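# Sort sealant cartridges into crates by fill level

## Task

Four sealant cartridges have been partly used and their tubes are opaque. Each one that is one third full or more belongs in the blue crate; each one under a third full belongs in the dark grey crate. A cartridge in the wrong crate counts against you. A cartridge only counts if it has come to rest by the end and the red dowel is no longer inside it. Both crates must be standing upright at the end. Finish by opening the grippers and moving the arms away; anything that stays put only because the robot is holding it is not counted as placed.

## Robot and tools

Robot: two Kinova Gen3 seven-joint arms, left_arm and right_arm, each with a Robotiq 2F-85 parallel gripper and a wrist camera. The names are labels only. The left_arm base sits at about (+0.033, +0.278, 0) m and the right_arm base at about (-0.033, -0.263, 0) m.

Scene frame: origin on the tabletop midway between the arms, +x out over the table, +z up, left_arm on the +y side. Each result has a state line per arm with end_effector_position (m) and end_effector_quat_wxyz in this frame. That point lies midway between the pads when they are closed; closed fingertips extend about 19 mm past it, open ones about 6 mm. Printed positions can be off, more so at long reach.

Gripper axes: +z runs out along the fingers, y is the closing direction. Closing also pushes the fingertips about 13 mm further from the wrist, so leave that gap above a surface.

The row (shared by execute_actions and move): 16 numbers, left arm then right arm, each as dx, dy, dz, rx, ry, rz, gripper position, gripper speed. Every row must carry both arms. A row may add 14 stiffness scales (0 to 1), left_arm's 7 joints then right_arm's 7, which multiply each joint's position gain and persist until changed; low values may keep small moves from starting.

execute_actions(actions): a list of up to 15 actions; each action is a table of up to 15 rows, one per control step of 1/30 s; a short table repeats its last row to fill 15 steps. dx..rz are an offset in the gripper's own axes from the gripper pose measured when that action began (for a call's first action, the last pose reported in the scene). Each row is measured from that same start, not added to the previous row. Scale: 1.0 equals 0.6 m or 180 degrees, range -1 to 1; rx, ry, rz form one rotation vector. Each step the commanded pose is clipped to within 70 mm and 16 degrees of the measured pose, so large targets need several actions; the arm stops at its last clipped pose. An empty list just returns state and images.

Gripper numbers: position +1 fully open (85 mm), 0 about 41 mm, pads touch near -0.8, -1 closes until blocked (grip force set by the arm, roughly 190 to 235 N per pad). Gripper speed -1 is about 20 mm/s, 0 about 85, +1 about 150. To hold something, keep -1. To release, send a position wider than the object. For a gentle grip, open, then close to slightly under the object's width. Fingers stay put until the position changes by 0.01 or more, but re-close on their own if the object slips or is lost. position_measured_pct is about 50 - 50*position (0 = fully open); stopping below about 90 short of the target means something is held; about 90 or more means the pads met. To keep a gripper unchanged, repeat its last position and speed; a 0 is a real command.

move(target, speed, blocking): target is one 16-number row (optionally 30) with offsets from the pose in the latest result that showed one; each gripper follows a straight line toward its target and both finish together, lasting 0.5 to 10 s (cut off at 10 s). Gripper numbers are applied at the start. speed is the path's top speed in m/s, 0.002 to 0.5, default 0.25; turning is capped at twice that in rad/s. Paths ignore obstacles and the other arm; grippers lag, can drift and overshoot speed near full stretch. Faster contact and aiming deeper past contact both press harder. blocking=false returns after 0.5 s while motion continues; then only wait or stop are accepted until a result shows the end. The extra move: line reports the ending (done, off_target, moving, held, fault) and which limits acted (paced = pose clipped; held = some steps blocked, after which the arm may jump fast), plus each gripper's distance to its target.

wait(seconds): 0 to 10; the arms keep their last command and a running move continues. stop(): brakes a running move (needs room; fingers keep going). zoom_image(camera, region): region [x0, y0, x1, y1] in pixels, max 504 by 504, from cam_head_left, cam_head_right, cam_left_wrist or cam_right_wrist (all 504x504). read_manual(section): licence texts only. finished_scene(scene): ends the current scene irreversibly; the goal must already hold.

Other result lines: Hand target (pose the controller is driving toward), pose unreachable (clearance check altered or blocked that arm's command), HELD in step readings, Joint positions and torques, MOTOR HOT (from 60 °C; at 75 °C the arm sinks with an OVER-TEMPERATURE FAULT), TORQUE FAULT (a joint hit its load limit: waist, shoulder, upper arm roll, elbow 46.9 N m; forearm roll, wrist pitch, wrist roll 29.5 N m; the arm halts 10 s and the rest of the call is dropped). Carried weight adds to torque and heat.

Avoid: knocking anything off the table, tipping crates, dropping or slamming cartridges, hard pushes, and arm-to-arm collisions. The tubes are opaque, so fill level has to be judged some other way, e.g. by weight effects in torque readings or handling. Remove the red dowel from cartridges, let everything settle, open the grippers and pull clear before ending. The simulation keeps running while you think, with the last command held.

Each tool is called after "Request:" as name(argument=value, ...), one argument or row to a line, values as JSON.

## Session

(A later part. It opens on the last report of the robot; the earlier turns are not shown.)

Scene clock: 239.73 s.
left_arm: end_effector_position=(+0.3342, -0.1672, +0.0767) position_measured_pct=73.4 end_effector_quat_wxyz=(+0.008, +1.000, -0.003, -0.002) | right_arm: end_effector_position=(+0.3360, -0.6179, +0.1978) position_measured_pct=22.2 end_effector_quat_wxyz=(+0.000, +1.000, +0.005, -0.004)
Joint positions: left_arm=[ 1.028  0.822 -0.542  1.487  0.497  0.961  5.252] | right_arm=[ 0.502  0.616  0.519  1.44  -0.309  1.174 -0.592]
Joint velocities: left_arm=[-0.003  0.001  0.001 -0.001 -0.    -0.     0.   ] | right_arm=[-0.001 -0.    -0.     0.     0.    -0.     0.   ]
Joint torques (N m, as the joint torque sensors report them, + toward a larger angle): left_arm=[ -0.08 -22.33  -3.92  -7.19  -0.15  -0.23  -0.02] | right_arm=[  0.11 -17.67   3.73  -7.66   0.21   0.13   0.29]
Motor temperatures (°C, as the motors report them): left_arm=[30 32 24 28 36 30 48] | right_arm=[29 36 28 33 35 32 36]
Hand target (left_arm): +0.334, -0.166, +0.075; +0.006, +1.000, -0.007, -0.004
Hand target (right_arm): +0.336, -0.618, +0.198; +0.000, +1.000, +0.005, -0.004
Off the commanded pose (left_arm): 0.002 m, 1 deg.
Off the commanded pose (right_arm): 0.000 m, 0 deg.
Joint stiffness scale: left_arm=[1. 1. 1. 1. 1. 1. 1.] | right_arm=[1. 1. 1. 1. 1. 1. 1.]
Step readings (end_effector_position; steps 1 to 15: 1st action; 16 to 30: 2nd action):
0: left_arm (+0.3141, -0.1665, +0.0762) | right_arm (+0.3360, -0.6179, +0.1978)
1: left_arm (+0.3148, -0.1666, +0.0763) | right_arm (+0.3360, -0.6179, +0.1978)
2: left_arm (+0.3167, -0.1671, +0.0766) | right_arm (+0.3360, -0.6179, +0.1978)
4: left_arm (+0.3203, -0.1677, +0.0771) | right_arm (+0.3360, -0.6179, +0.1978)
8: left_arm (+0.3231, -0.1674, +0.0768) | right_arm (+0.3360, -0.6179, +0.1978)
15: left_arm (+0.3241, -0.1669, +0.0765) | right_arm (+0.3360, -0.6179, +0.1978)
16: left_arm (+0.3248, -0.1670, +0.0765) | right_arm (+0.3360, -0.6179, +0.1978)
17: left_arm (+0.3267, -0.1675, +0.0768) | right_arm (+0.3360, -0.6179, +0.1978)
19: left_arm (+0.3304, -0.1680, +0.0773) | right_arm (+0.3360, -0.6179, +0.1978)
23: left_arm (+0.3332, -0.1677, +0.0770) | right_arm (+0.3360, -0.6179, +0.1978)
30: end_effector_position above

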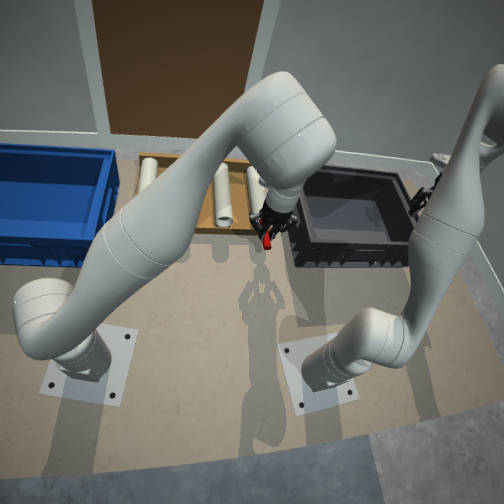

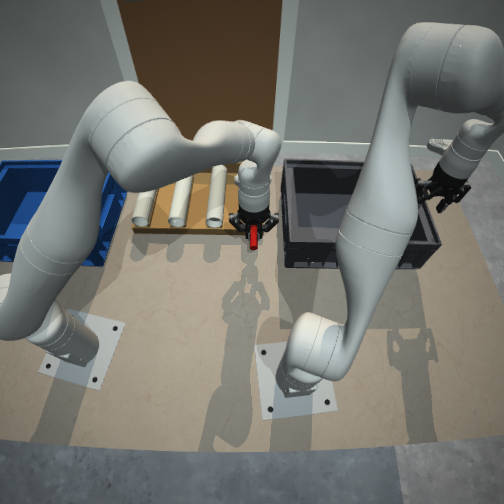

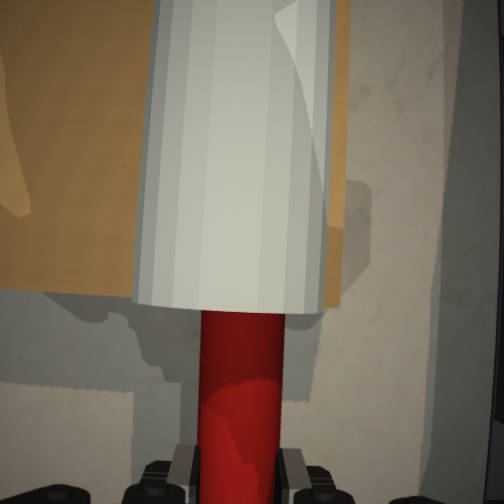

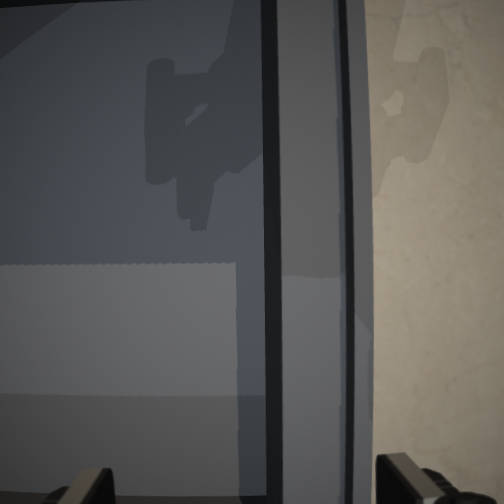

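Request:
execute_actions(
  actions=[
    [[0.016,-0.001,0.002,0.0013,-0.0013,0.0023,-1,0.5,0,0,0,0,0,0,0.55,0.5]],
    [[0.016,-0.001,0.002,0.0013,-0.0013,0.0023,-1,0.5,0,0,0,0,0,0,0.55,0.5]],
  ],
)

Scene clock: 244.57 s.
left_arm: end_effector_position=(+0.3545, -0.1678, +0.0771) position_measured_pct=73.4 end_effector_quat_wxyz=(+0.009, +1.000, -0.003, -0.001) | right_arm: end_effector_position=(+0.3360, -0.6179, +0.1978) position_measured_pct=22.2 end_effector_quat_wxyz=(+0.000, +1.000, +0.005, -0.004)
Joint positions: left_arm=[ 0.99   0.842 -0.541  1.438  0.497  0.986  5.234] | right_arm=[ 0.502  0.616  0.519  1.44  -0.309  1.174 -0.592]
Joint velocities: left_arm=[-0.003  0.003 -0.001 -0.001  0.     0.    -0.   ] | right_arm=[ 0.     0.     0.     0.001 -0.001  0.001 -0.001]
Joint torques (N m, as the joint torque sensors report them, + toward a larger angle): left_arm=[  0.13 -22.31  -3.93  -7.35  -0.23  -0.19   0.05] | right_arm=[  0.34 -18.19   3.2   -7.79   0.4    0.09   0.28]
Motor temperatures (°C, as the motors report them): left_arm=[30 32 24 28 36 30 48] | right_arm=[29 36 28 33 35 32 36]
Hand target (left_arm): +0.354, -0.167, +0.076; +0.007, +1.000, -0.007, -0.003
Hand target (right_arm): +0.336, -0.618, +0.198; +0.000, +1.000, +0.005, -0.004
Off the commanded pose (left_arm): 0.002 m, 1 deg.
Off the commanded pose (right_arm): 0.000 m, 0 deg.
Joint stiffness scale: left_arm=[1. 1. 1. 1. 1. 1. 1.] | right_arm=[1. 1. 1. 1. 1. 1. 1.]
Step readings (end_effector_position; steps 1 to 15: 1st action; 16 to 30: 2nd action):
0: left_arm (+0.3344, -0.1671, +0.0766) | right_arm (+0.3360, -0.6179, +0.1978)
1: left_arm (+0.3350, -0.1672, +0.0767) | right_arm (+0.3360, -0.6179, +0.1978)
2: left_arm (+0.3369, -0.1677, +0.0770) | right_arm (+0.3360, -0.6179, +0.1978)
4: left_arm (+0.3406, -0.1683, +0.0775) | right_arm (+0.3360, -0.6179, +0.1978)
8: left_arm (+0.3434, -0.1680, +0.0773) | right_arm (+0.3360, -0.6179, +0.1978)
15: left_arm (+0.3443, -0.1675, +0.0769) | right_arm (+0.3360, -0.6179, +0.1978)
16: left_arm (+0.3451, -0.1676, +0.0770) | right_arm (+0.3360, -0.6179, +0.1978)
17: left_arm (+0.3470, -0.1681, +0.0773) | right_arm (+0.3360, -0.6179, +0.1978)
19: left_arm (+0.3506, -0.1687, +0.0778) | right_arm (+0.3360, -0.6179, +0.1978)
23: left_arm (+0.3535, -0.1684, +0.0775) | right_arm (+0.3360, -0.6179, +0.1978)
30: end_effector_position above

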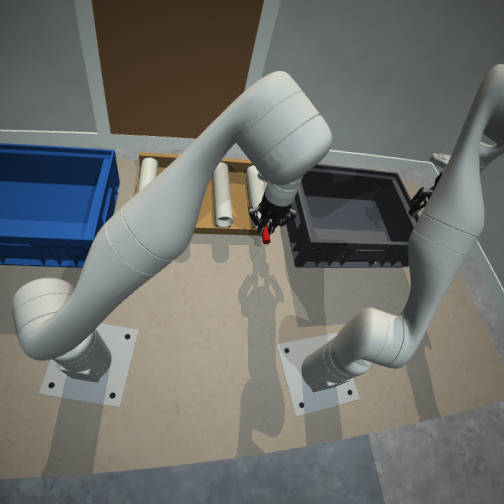

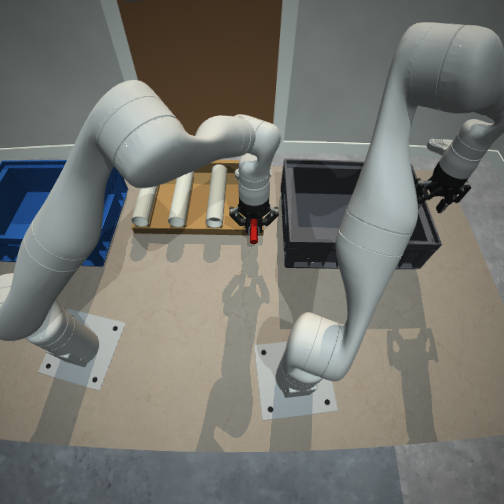

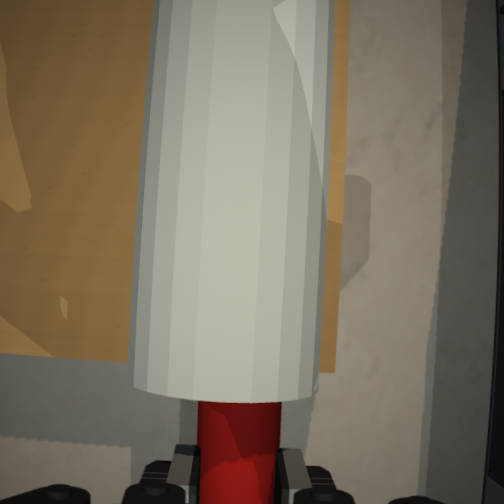

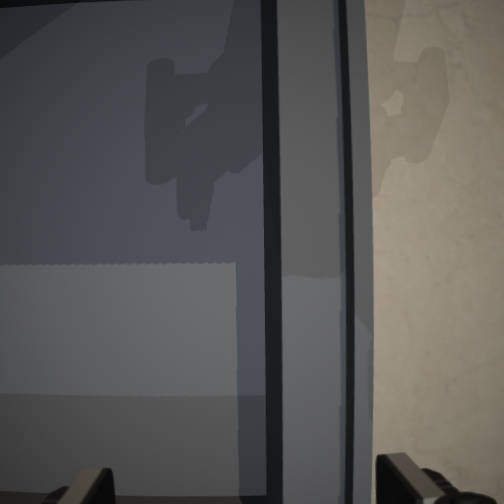

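Request:
move(
  target=[-0.35,0,0,0,0,0,-1,0.5,0,0,0,0,0,0,0.55,0.5],
  speed=0.15,
)

Request:
move(
  target=[0,-0.25,0.075,0,0,0,-1,0.5,0,0,0,0,0,0,0.55,0.5],
  speed=0.15,
)

Scene clock: 252.87 s.
left_arm: end_effector_position=(+0.1425, -0.1660, +0.0759) position_measured_pct=73.4 end_effector_quat_wxyz=(+0.007, +1.000, -0.005, -0.005) | right_arm: end_effector_position=(+0.3360, -0.6179, +0.1978) position_measured_pct=22.2 end_effector_quat_wxyz=(+0.000, +1.000, +0.005, -0.004)
Joint positions: left_arm=[ 1.42   0.686 -0.542  1.788  0.497  0.796  5.531] | right_arm=[ 0.502  0.616  0.519  1.44  -0.309  1.174 -0.592]
Joint velocities: left_arm=[ 0.009  0.    -0.005  0.    -0.    -0.     0.   ] | right_arm=[ 0.     0.001 -0.    -0.001 -0.     0.     0.001]
Joint torques (N m, as the joint torque sensors report them, + toward a larger angle): left_arm=[ -0.1  -18.7   -3.62  -6.13   0.08  -0.21   0.26] | right_arm=[  0.35 -17.51   3.03  -7.47   0.14   0.47   0.36]
Motor temperatures (°C, as the motors report them): left_arm=[30 32 24 28 36 30 48] | right_arm=[29 37 28 33 35 32 36]
Hand target (left_arm): +0.145, -0.166, +0.077; +0.009, +1.000, -0.003, -0.002
Hand target (right_arm): +0.336, -0.618, +0.198; +0.000, +1.000, +0.005, -0.004
Off the commanded pose (left_arm): 0.003 m, 1 deg.
Off the commanded pose (right_arm): 0.000 m, 0 deg.
Joint stiffness scale: left_arm=[1. 1. 1. 1. 1. 1. 1.] | right_arm=[1. 1. 1. 1. 1. 1. 1.]
move: done

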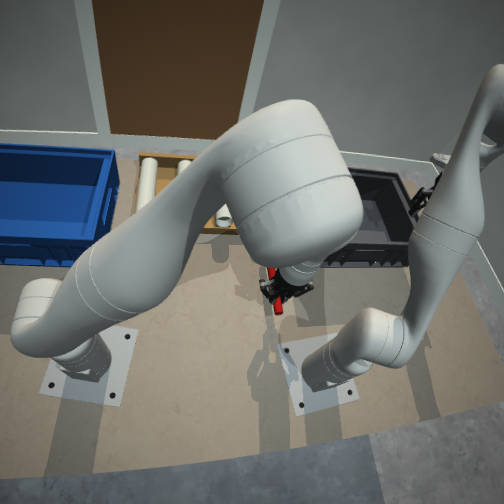

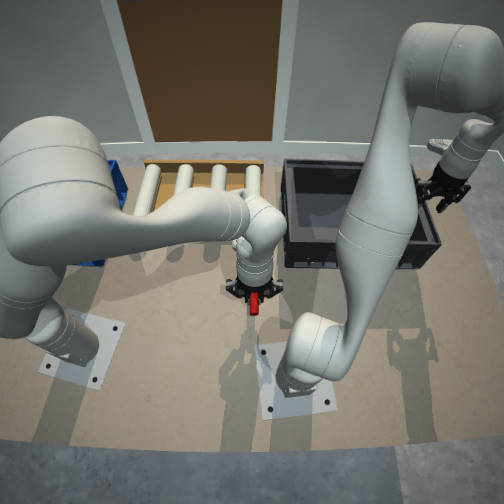

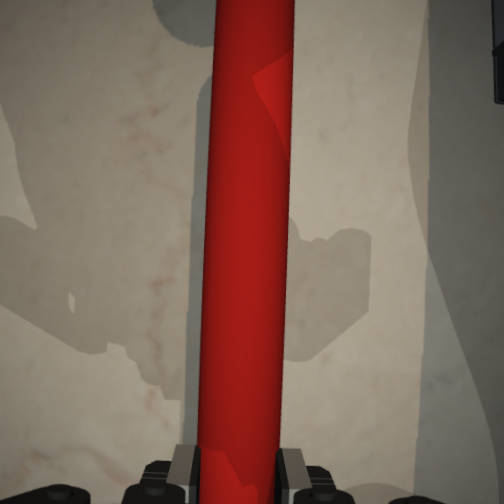

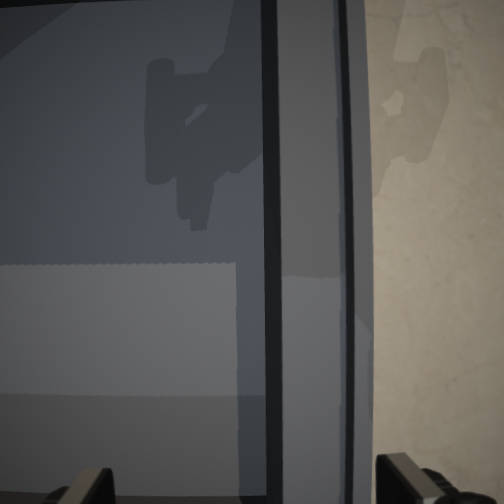

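Scene clock: 254.47 s.
left_arm: end_effector_position=(+0.1446, -0.0163, +0.0285) position_measured_pct=73.4 end_effector_quat_wxyz=(+0.005, +1.000, -0.006, -0.004) | right_arm: end_effector_position=(+0.3360, -0.6179, +0.1978) position_measured_pct=22.2 end_effector_quat_wxyz=(+0.000, +1.000, +0.005, -0.004)
Joint positions: left_arm=[ 1.218  0.586 -0.403  2.288  0.67   0.377  5.147] | right_arm=[ 0.502  0.616  0.519  1.44  -0.309  1.174 -0.592]
Joint velocities: left_arm=[-0.015 -0.     0.007  0.002 -0.    -0.003  0.   ] | right_arm=[ 0.001  0.001 -0.    -0.001  0.     0.001 -0.002]
Joint torques (N m, as the joint torque sensors report them, + toward a larger angle): left_arm=[ -0.38 -13.62  -2.66  -2.34  -0.24  -0.35  -0.02] | right_arm=[  0.68 -17.82   3.33  -7.68  -0.2    0.08   0.16]
Motor temperatures (°C, as the motors report them): left_arm=[30 32 24 28 36 30 48] | right_arm=[29 37 28 33 35 32 36]
Hand target (left_arm): +0.144, -0.017, +0.029; +0.007, +1.000, -0.005, -0.004
Hand target (right_arm): +0.336, -0.618, +0.198; +0.000, +1.000, +0.005, -0.004
Off the commanded pose (left_arm): 0.001 m, 0 deg.
Off the commanded pose (right_arm): 0.000 m, 0 deg.
Joint stiffness scale: left_arm=[1. 1. 1. 1. 1. 1. 1.] | right_arm=[1. 1. 1. 1. 1. 1. 1.]
move: done

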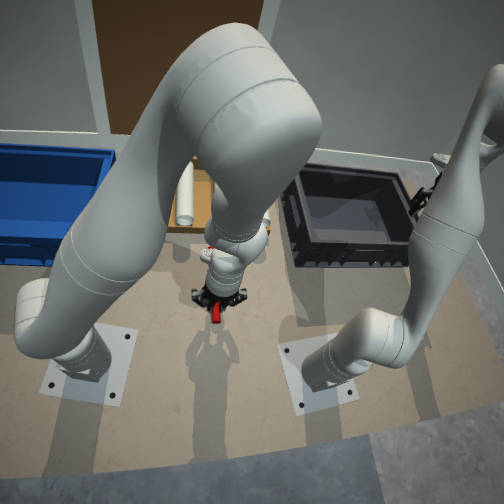

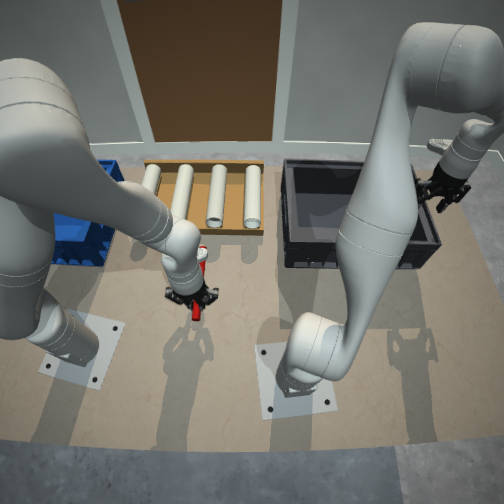

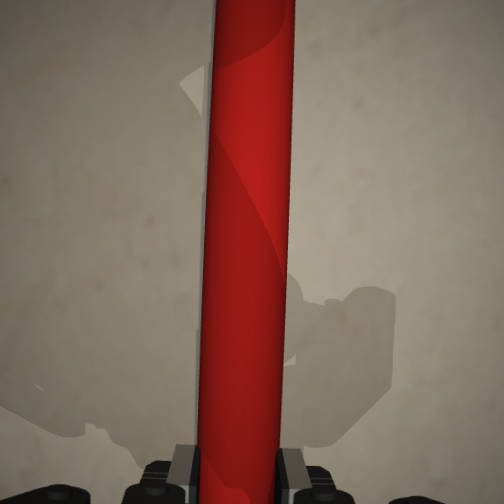

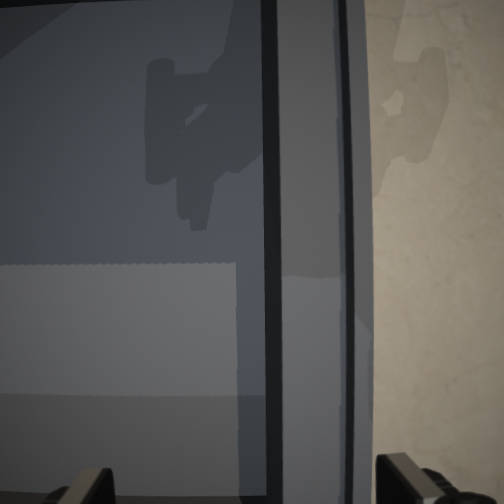

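Request:
move(
  target=[0,0,0,0,0,0,0.5,0.5,0.273,-0.758,0,0,0,0,0.55,0.5],
  speed=0.3,
)

Request:
move(
  target=[0,0,-0.2,0,0,0,0.5,0.5,0,0,0.08,0,0,0,0.55,0.5],
  speed=0.25,
)

Request:
move(
  target=[0.59,-0.302,0,0,0,0,0.5,0.5,0,0,0,0,0,0,0.55,0.5],
  speed=0.3,
)

Scene clock: 266.73 s.
left_arm: end_effector_position=(+0.1449, -0.0161, +0.0286) position_measured_pct=25.0 end_effector_quat_wxyz=(+0.005, +1.000, -0.005, -0.004) | right_arm: end_effector_position=(+0.4958, -0.1605, +0.1986) position_measured_pct=22.2 end_effector_quat_wxyz=(-0.004, +1.000, +0.006, -0.001)
Joint positions: left_arm=[ 1.216  0.586 -0.402  2.288  0.67   0.376  5.147] | right_arm=[-0.348  0.649  0.376  1.333 -0.25   1.205 -1.605]
Joint velocities: left_arm=[ 0.     0.002 -0.001  0.     0.     0.001 -0.   ] | right_arm=[-0.004  0.003  0.    -0.002  0.     0.    -0.001]
Joint torques (N m, as the joint torque sensors report them, + toward a larger angle): left_arm=[ -0.01 -13.88  -1.91  -2.59  -0.11   0.01   0.09] | right_arm=[  0.28 -18.69   2.64  -8.57   0.37   0.1    0.26]
Motor temperatures (°C, as the motors report them): left_arm=[30 32 24 28 36 30 48] | right_arm=[29 37 28 33 35 32 36]
Hand target (left_arm): +0.145, -0.016, +0.029; +0.005, +1.000, -0.006, -0.004
Hand target (right_arm): +0.495, -0.160, +0.198; -0.002, +1.000, +0.005, -0.003
Off the commanded pose (left_arm): 0.000 m, 0 deg.
Off the commanded pose (right_arm): 0.003 m, 1 deg.
Joint stiffness scale: left_arm=[1. 1. 1. 1. 1. 1. 1.] | right_arm=[1. 1. 1. 1. 1. 1. 1.]
move: done

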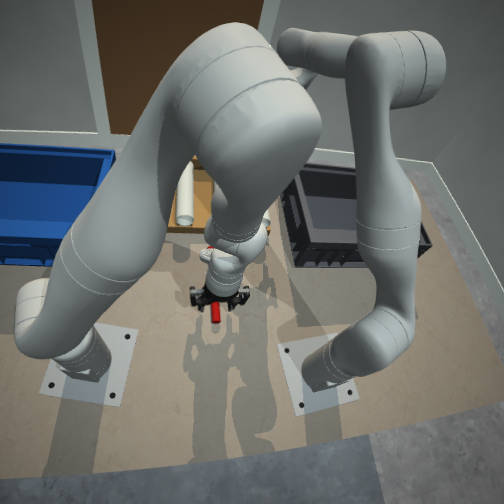

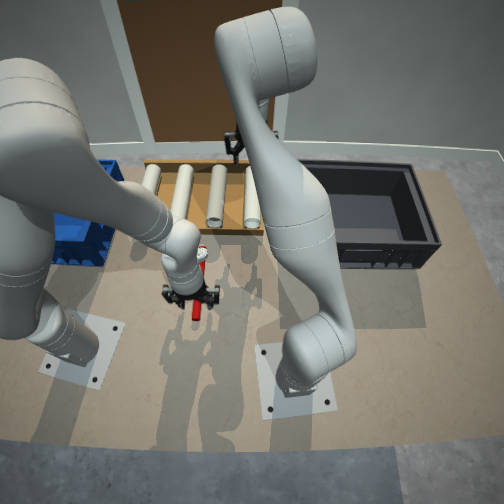

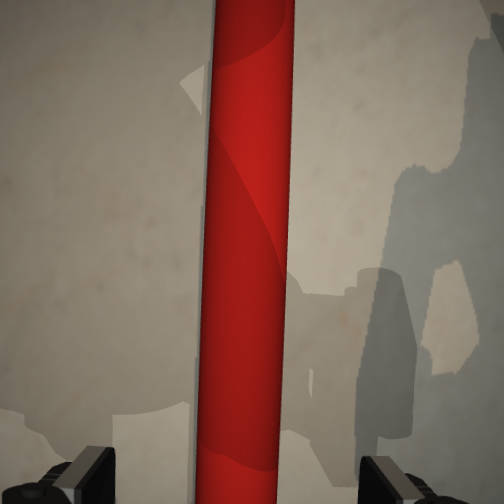

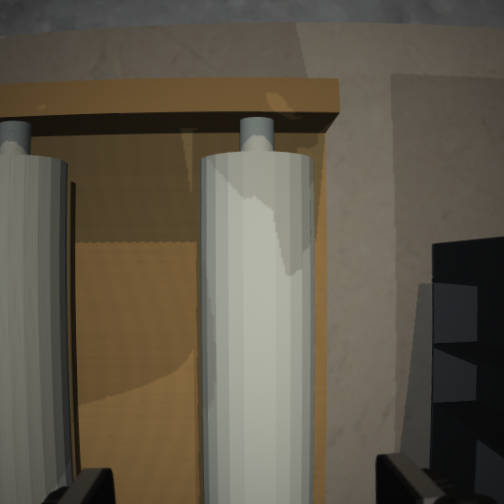

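Scene clock: 267.87 s.
left_arm: end_effector_position=(+0.1444, -0.0155, +0.1463) position_measured_pct=25.0 end_effector_quat_wxyz=(+0.006, +1.000, -0.006, -0.006) | right_arm: end_effector_position=(+0.4961, -0.1617, +0.1534) position_measured_pct=22.2 end_effector_quat_wxyz=(-0.001, +1.000, +0.005, +0.000)
Joint positions: left_arm=[ 1.432  0.296 -0.636  2.155  0.279  0.763  5.518] | right_arm=[-0.341  0.694  0.353  1.405 -0.256  1.087 -1.598]
Joint velocities: left_arm=[ 0.006 -0.005 -0.001 -0.    -0.     0.001  0.   ] | right_arm=[ 0.002  0.    -0.003  0.001 -0.001  0.    -0.   ]
Joint torques (N m, as the joint torque sensors report them, + toward a larger angle): left_arm=[  0.   -11.23  -1.8   -6.53  -0.23  -0.12   0.16] | right_arm=[  0.05 -19.59   2.95  -7.8    0.02   0.21   0.07]
Motor temperatures (°C, as the motors report them): left_arm=[30 32 24 28 36 30 48] | right_arm=[29 37 28 33 35 32 36]
Hand target (left_arm): +0.145, -0.015, +0.148; +0.005, +1.000, -0.006, -0.005
Hand target (right_arm): +0.496, -0.160, +0.151; -0.004, +1.000, +0.006, -0.001
Off the commanded pose (left_arm): 0.003 m, 0 deg.
Off the commanded pose (right_arm): 0.003 m, 0 deg.
Joint stiffness scale: left_arm=[1. 1. 1. 1. 1. 1. 1.] | right_arm=[1. 1. 1. 1. 1. 1. 1.]
move: done

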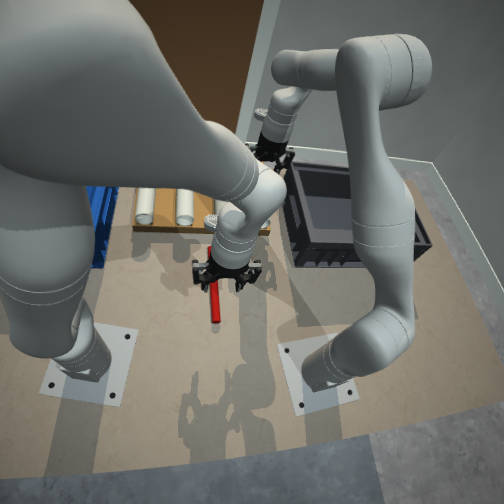

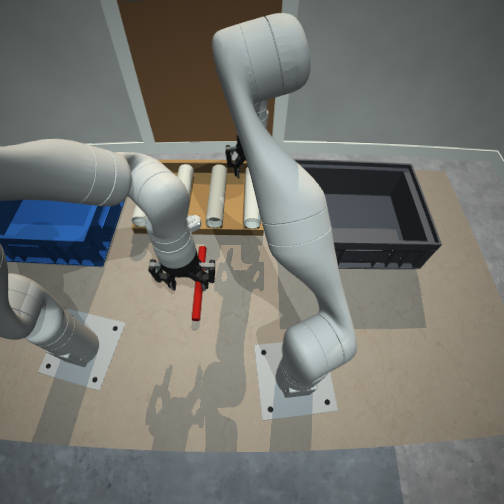

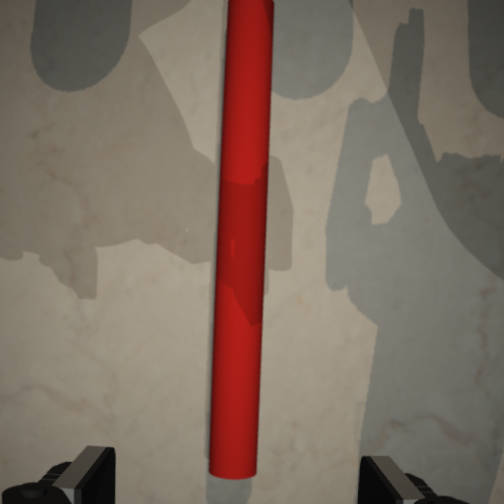

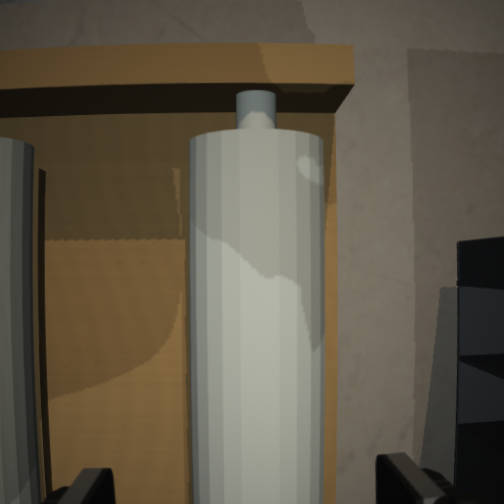

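Scene clock: 269.83 s.
left_arm: end_effector_position=(+0.5014, +0.1624, +0.1428) position_measured_pct=25.0 end_effector_quat_wxyz=(+0.003, +1.000, -0.004, -0.002) | right_arm: end_effector_position=(+0.4961, -0.1617, +0.1534) position_measured_pct=22.2 end_effector_quat_wxyz=(-0.001, +1.000, +0.005, +0.000)
Joint positions: left_arm=[ 0.437  0.674 -0.738  1.608  0.508  1.064  4.461] | right_arm=[-0.341  0.694  0.353  1.405 -0.256  1.087 -1.598]
Joint velocities: left_arm=[-0.012  0.001  0.01  -0.001 -0.     0.     0.   ] | right_arm=[-0.001 -0.001 -0.    -0.     0.     0.001 -0.   ]
Joint torques (N m, as the joint torque sensors report them, + toward a larger angle): left_arm=[ -0.01 -18.56  -4.44  -6.95  -0.03  -0.01   0.21] | right_arm=[  0.15 -19.4    2.26  -7.6    0.17   0.13   0.1 ]
Motor temperatures (°C, as the motors report them): left_arm=[30 32 24 28 36 30 48] | right_arm=[29 37 28 33 35 32 36]
Hand target (left_arm): +0.501, +0.160, +0.141; +0.006, +1.000, -0.006, -0.005
Hand target (right_arm): +0.496, -0.162, +0.153; -0.001, +1.000, +0.005, +0.000
Off the commanded pose (left_arm): 0.003 m, 1 deg.
Off the commanded pose (right_arm): 0.000 m, 0 deg.
Joint stiffness scale: left_arm=[1. 1. 1. 1. 1. 1. 1.] | right_arm=[1. 1. 1. 1. 1. 1. 1.]
move: done

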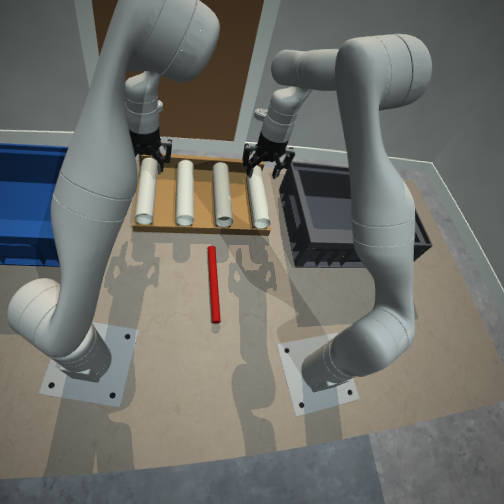

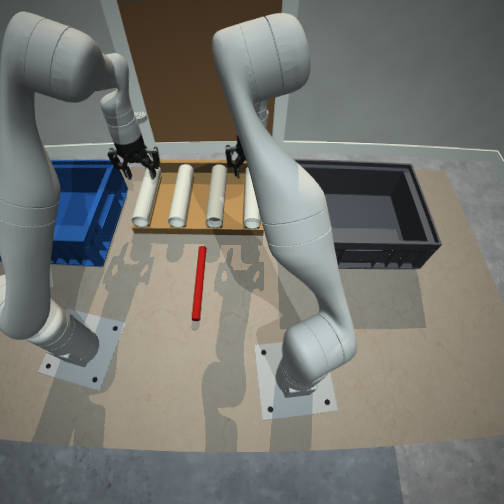

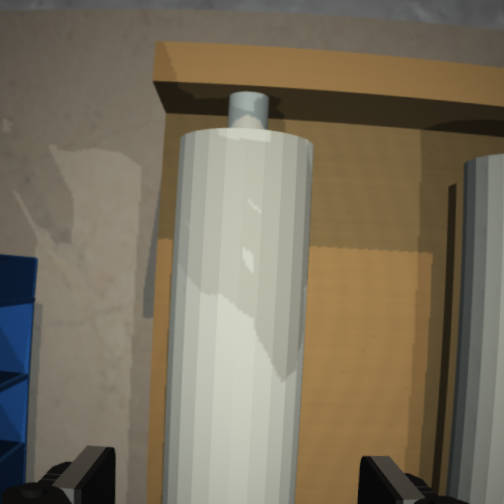

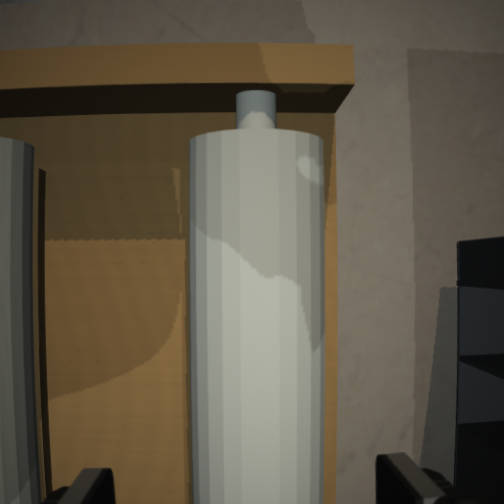

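Request:
move(
  target=[0,-0.004,0.13,0,0,0,0.5,0.5,0,0.007,0.147,0,0,0,0.55,0.5],
  speed=0.12,
)

Request:
move(
  target=[0,0,0,0,0,0,-1,0.5,0,0,0,0,0,0,-1,0.5],
)

Scene clock: 278.70 s.
left_arm: end_effector_position=(+0.5018, +0.1657, +0.0678) position_measured_pct=25.0 end_effector_quat_wxyz=(+0.001, +1.000, -0.004, -0.001) | right_arm: end_effector_position=(+0.4968, -0.1667, +0.0680) position_measured_pct=22.2 end_effector_quat_wxyz=(+0.001, +1.000, +0.005, +0.001)
Joint positions: left_arm=[ 0.389  0.781 -0.662  1.687  0.595  0.888  4.386] | right_arm=[-0.309  0.806  0.303  1.496 -0.28   0.881 -1.569]
Joint velocities: left_arm=[-0.005  0.002  0.007 -0.     0.    -0.004 -0.   ] | right_arm=[ 0.005  0.002 -0.005  0.003  0.001 -0.    -0.   ]
Joint torques (N m, as the joint torque sensors report them, + toward a larger angle): left_arm=[ -0.54 -19.53  -4.01  -5.98  -0.08  -0.01   0.06] | right_arm=[  1.1  -20.42   2.82  -7.17   0.21   0.4    0.25]
Motor temperatures (°C, as the motors report them): left_arm=[30 32 24 28 36 30 48] | right_arm=[29 37 28 33 35 32 36]
Hand target (left_arm): +0.501, +0.165, +0.065; +0.003, +1.000, -0.004, -0.002
Hand target (right_arm): +0.496, -0.166, +0.065; -0.001, +1.000, +0.005, +0.000
Off the commanded pose (left_arm): 0.003 m, 0 deg.
Off the commanded pose (right_arm): 0.003 m, 0 deg.
Joint stiffness scale: left_arm=[1. 1. 1. 1. 1. 1. 1.] | right_arm=[1. 1. 1. 1. 1. 1. 1.]
move: done

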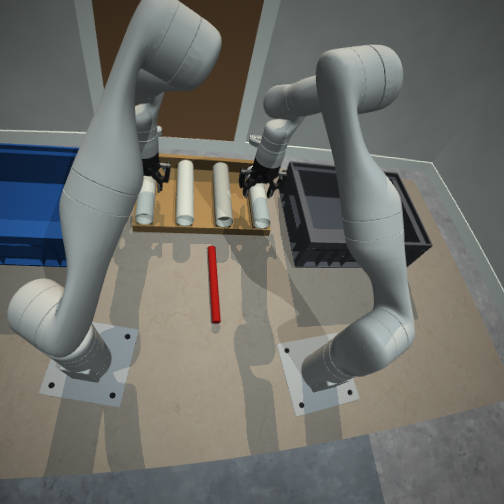

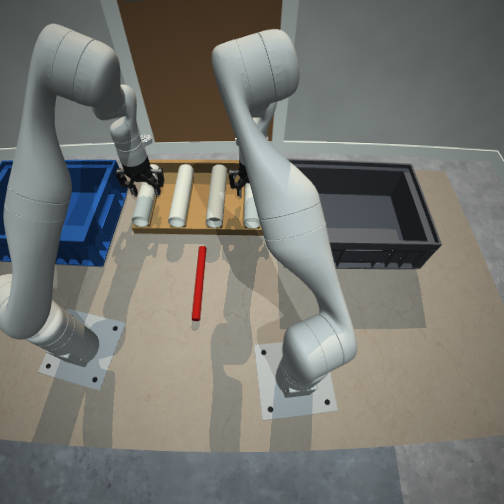

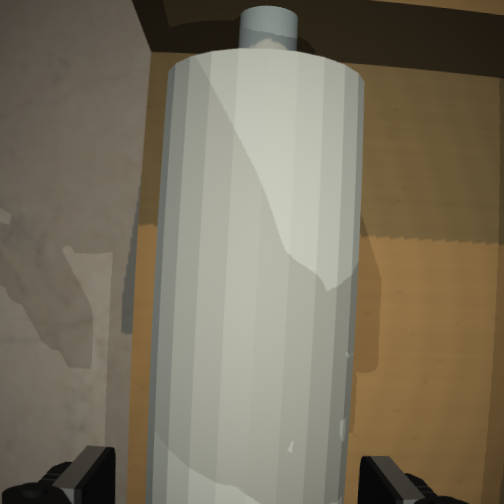

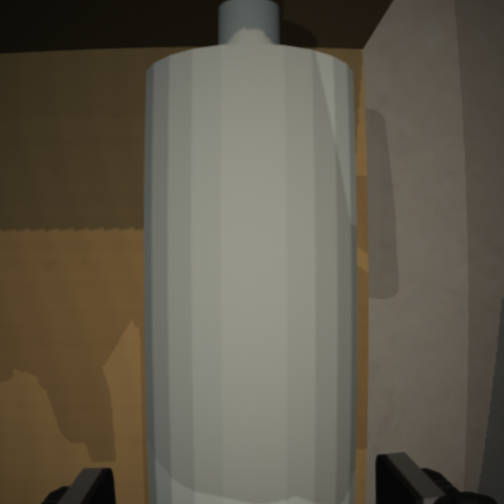

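Scene clock: 279.20 s.
left_arm: end_effector_position=(+0.5018, +0.1646, +0.0684) position_measured_pct=47.6 end_effector_quat_wxyz=(+0.002, +1.000, -0.005, -0.001) | right_arm: end_effector_position=(+0.4970, -0.1666, +0.0687) position_measured_pct=46.4 end_effector_quat_wxyz=(+0.001, +1.000, +0.005, +0.002)
Joint positions: left_arm=[ 0.39   0.779 -0.662  1.687  0.595  0.888  4.386] | right_arm=[-0.309  0.805  0.303  1.496 -0.28   0.881 -1.569]
Joint velocities: left_arm=[-0.    -0.001  0.001 -0.     0.    -0.    -0.   ] | right_arm=[ 0.001  0.     0.    -0.001 -0.001 -0.001 -0.001]
Joint torques (N m, as the joint torque sensors report them, + toward a larger angle): left_arm=[ -2.95 -15.9   -6.12  -4.75  -1.35  -1.04  -0.04] | right_arm=[ -1.43 -17.59   0.74  -6.28  -0.81  -0.01   0.65]
Motor temperatures (°C, as the motors report them): left_arm=[30 32 24 28 36 30 48] | right_arm=[29 37 28 33 35 32 36]
Hand target (left_arm): +0.502, +0.166, +0.068; +0.001, +1.000, -0.004, -0.001
Hand target (right_arm): +0.497, -0.167, +0.068; +0.001, +1.000, +0.005, +0.001
Off the commanded pose (left_arm): 0.001 m, 0 deg.
Off the commanded pose (right_arm): 0.001 m, 0 deg.
Joint stiffness scale: left_arm=[1. 1. 1. 1. 1. 1. 1.] | right_arm=[1. 1. 1. 1. 1. 1. 1.]
move: done

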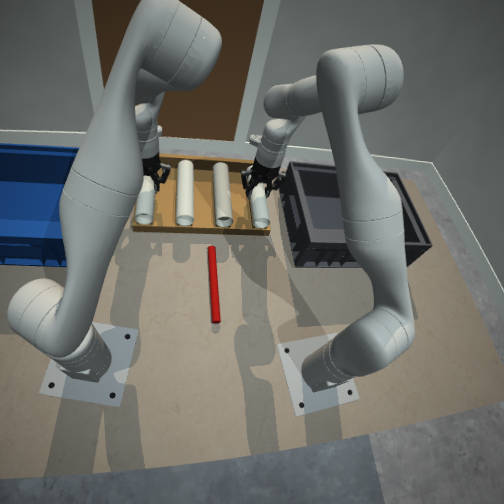

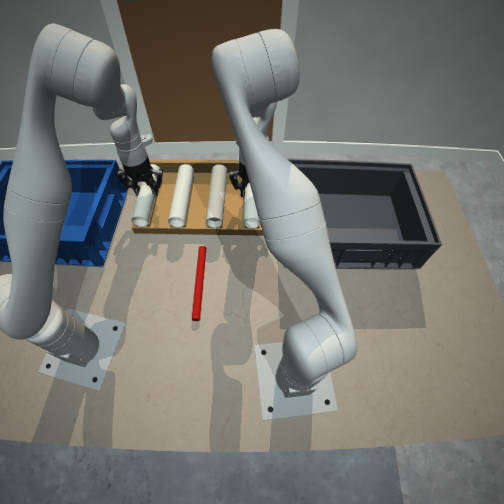

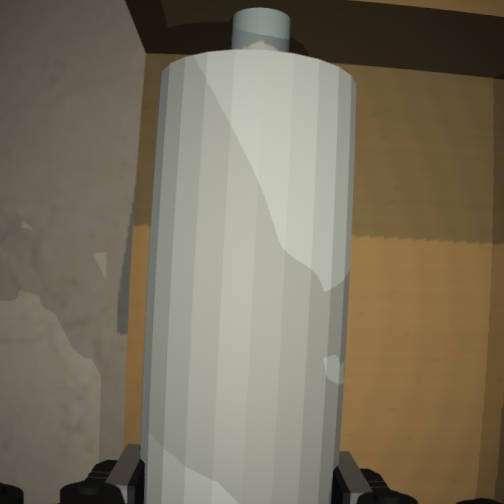

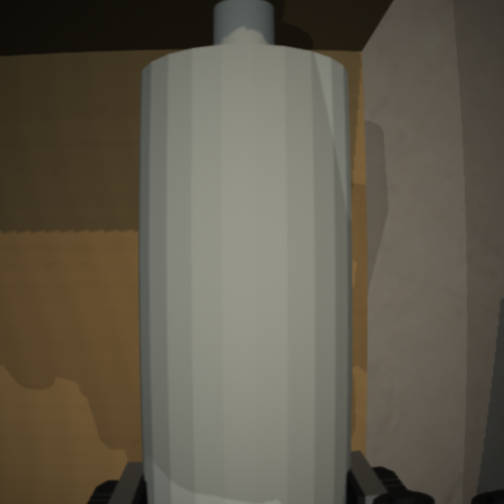

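Request:
move(
  target=[0,0,-0.235,0,0,0,-1,0.5,0,0,-0.235,0,0,0,-1,0.5],
  speed=0.2,
)

Request:
move(
  target=[-0.07,-0.492,0,0,0,0.5,-1,0.5,-0.102,0.444,0,0,0,-0.5,-1,0.5],
  speed=0.3,
)

Scene clock: 288.80 s.
left_arm: end_effector_position=(+0.5022, +0.1624, +0.2063) position_measured_pct=47.6 end_effector_quat_wxyz=(+0.005, +1.000, -0.007, -0.002) | right_arm: end_effector_position=(+0.4966, -0.1644, +0.2068) position_measured_pct=46.4 end_effector_quat_wxyz=(-0.003, +1.000, +0.006, +0.001)
Joint positions: left_arm=[ 0.451  0.596 -0.771  1.51   0.441  1.217  4.513] | right_arm=[-0.338  0.639  0.366  1.322 -0.235  1.221 -1.609]
Joint velocities: left_arm=[ 0.003 -0.001 -0.001 -0.001 -0.     0.001  0.   ] | right_arm=[-0.004 -0.002  0.004 -0.    -0.     0.004 -0.001]
Joint torques (N m, as the joint torque sensors report them, + toward a larger angle): left_arm=[ -0.16 -20.25  -4.85  -9.16  -0.1    0.19   0.12] | right_arm=[ -0.28 -19.32   2.59  -8.46   0.22   0.46   0.14]
Motor temperatures (°C, as the motors report them): left_arm=[30 32 24 28 36 30 48] | right_arm=[29 37 28 33 35 32 36]
Hand target (left_arm): +0.502, +0.165, +0.209; +0.002, +1.000, -0.005, -0.001
Hand target (right_arm): +0.497, -0.166, +0.210; +0.001, +1.000, +0.005, +0.002
Off the commanded pose (left_arm): 0.004 m, 0 deg.
Off the commanded pose (right_arm): 0.003 m, 0 deg.
Joint stiffness scale: left_arm=[1. 1. 1. 1. 1. 1. 1.] | right_arm=[1. 1. 1. 1. 1. 1. 1.]
move: off_target (left_arm)

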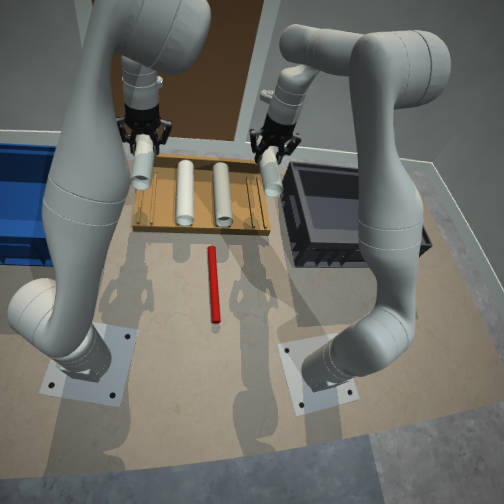

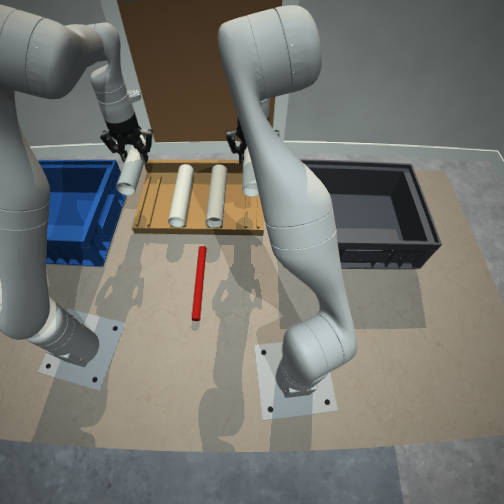

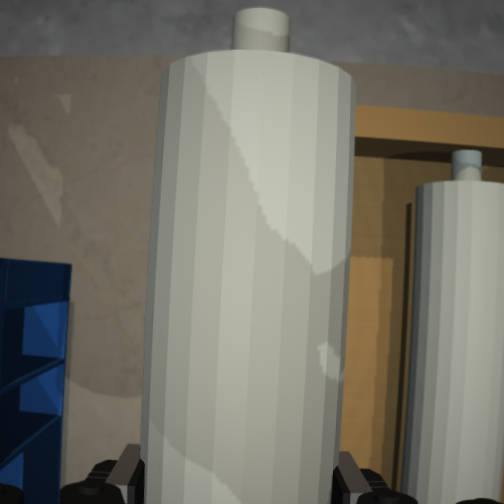

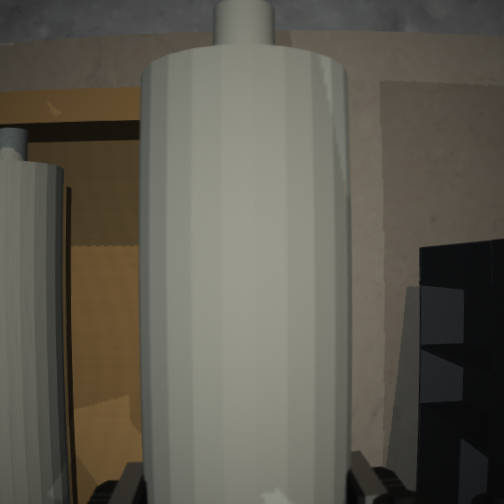

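Scene clock: 292.00 s.
left_arm: end_effector_position=(+0.4657, +0.4579, +0.2052) position_measured_pct=47.6 end_effector_quat_wxyz=(+0.001, +0.704, -0.710, +0.004) | right_arm: end_effector_position=(+0.4392, -0.4304, +0.2063) position_measured_pct=46.4 end_effector_quat_wxyz=(-0.000, +0.704, +0.710, +0.003)
Joint positions: left_arm=[-0.229  0.537 -0.665  1.568  0.36   1.161  2.368] | right_arm=[ 0.241  0.541  0.236  1.47  -0.138  1.145  0.416]
Joint velocities: left_arm=[-0.006  0.001 -0.001 -0.     0.     0.    -0.   ] | right_arm=[ 0.004 -0.     0.     0.     0.     0.001 -0.002]
Joint torques (N m, as the joint torque sensors report them, + toward a larger angle): left_arm=[ -0.09 -19.74  -3.64  -9.22  -0.01   0.15   0.26] | right_arm=[  0.98 -18.06   1.17  -7.94   0.21   0.37   0.3 ]
Motor temperatures (°C, as the motors report them): left_arm=[30 32 24 28 36 30 48] | right_arm=[29 37 28 33 35 32 36]
Hand target (left_arm): +0.465, +0.458, +0.204; +0.004, +0.702, -0.712, +0.003
Hand target (right_arm): +0.439, -0.432, +0.206; -0.001, +0.703, +0.712, +0.001
Off the commanded pose (left_arm): 0.002 m, 1 deg.
Off the commanded pose (right_arm): 0.002 m, 0 deg.
Joint stiffness scale: left_arm=[1. 1. 1. 1. 1. 1. 1.] | right_arm=[1. 1. 1. 1. 1. 1. 1.]
move: done

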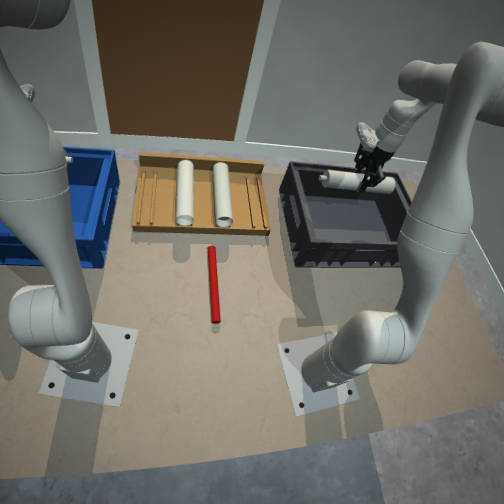

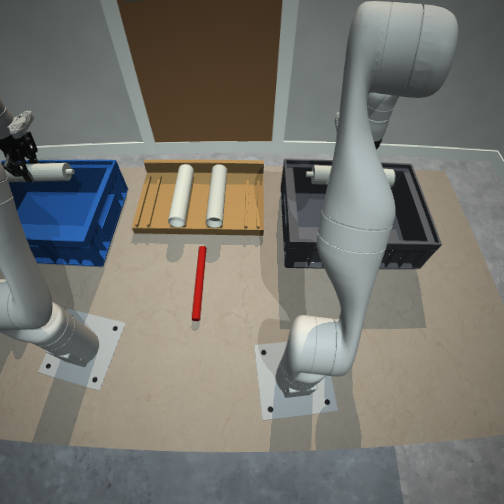

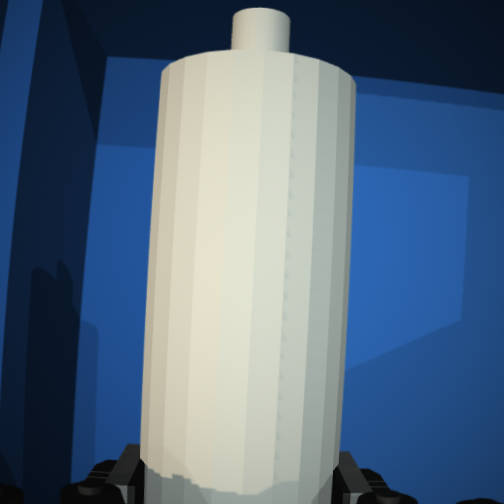

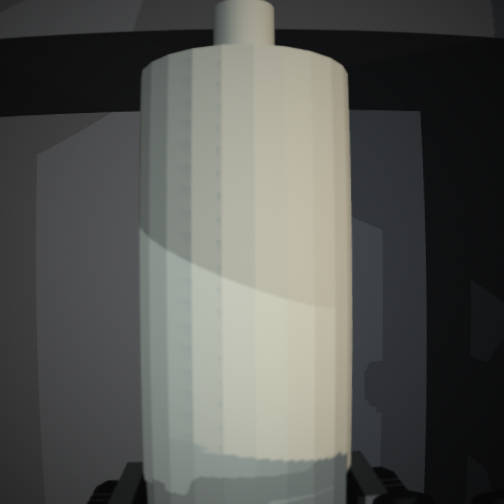

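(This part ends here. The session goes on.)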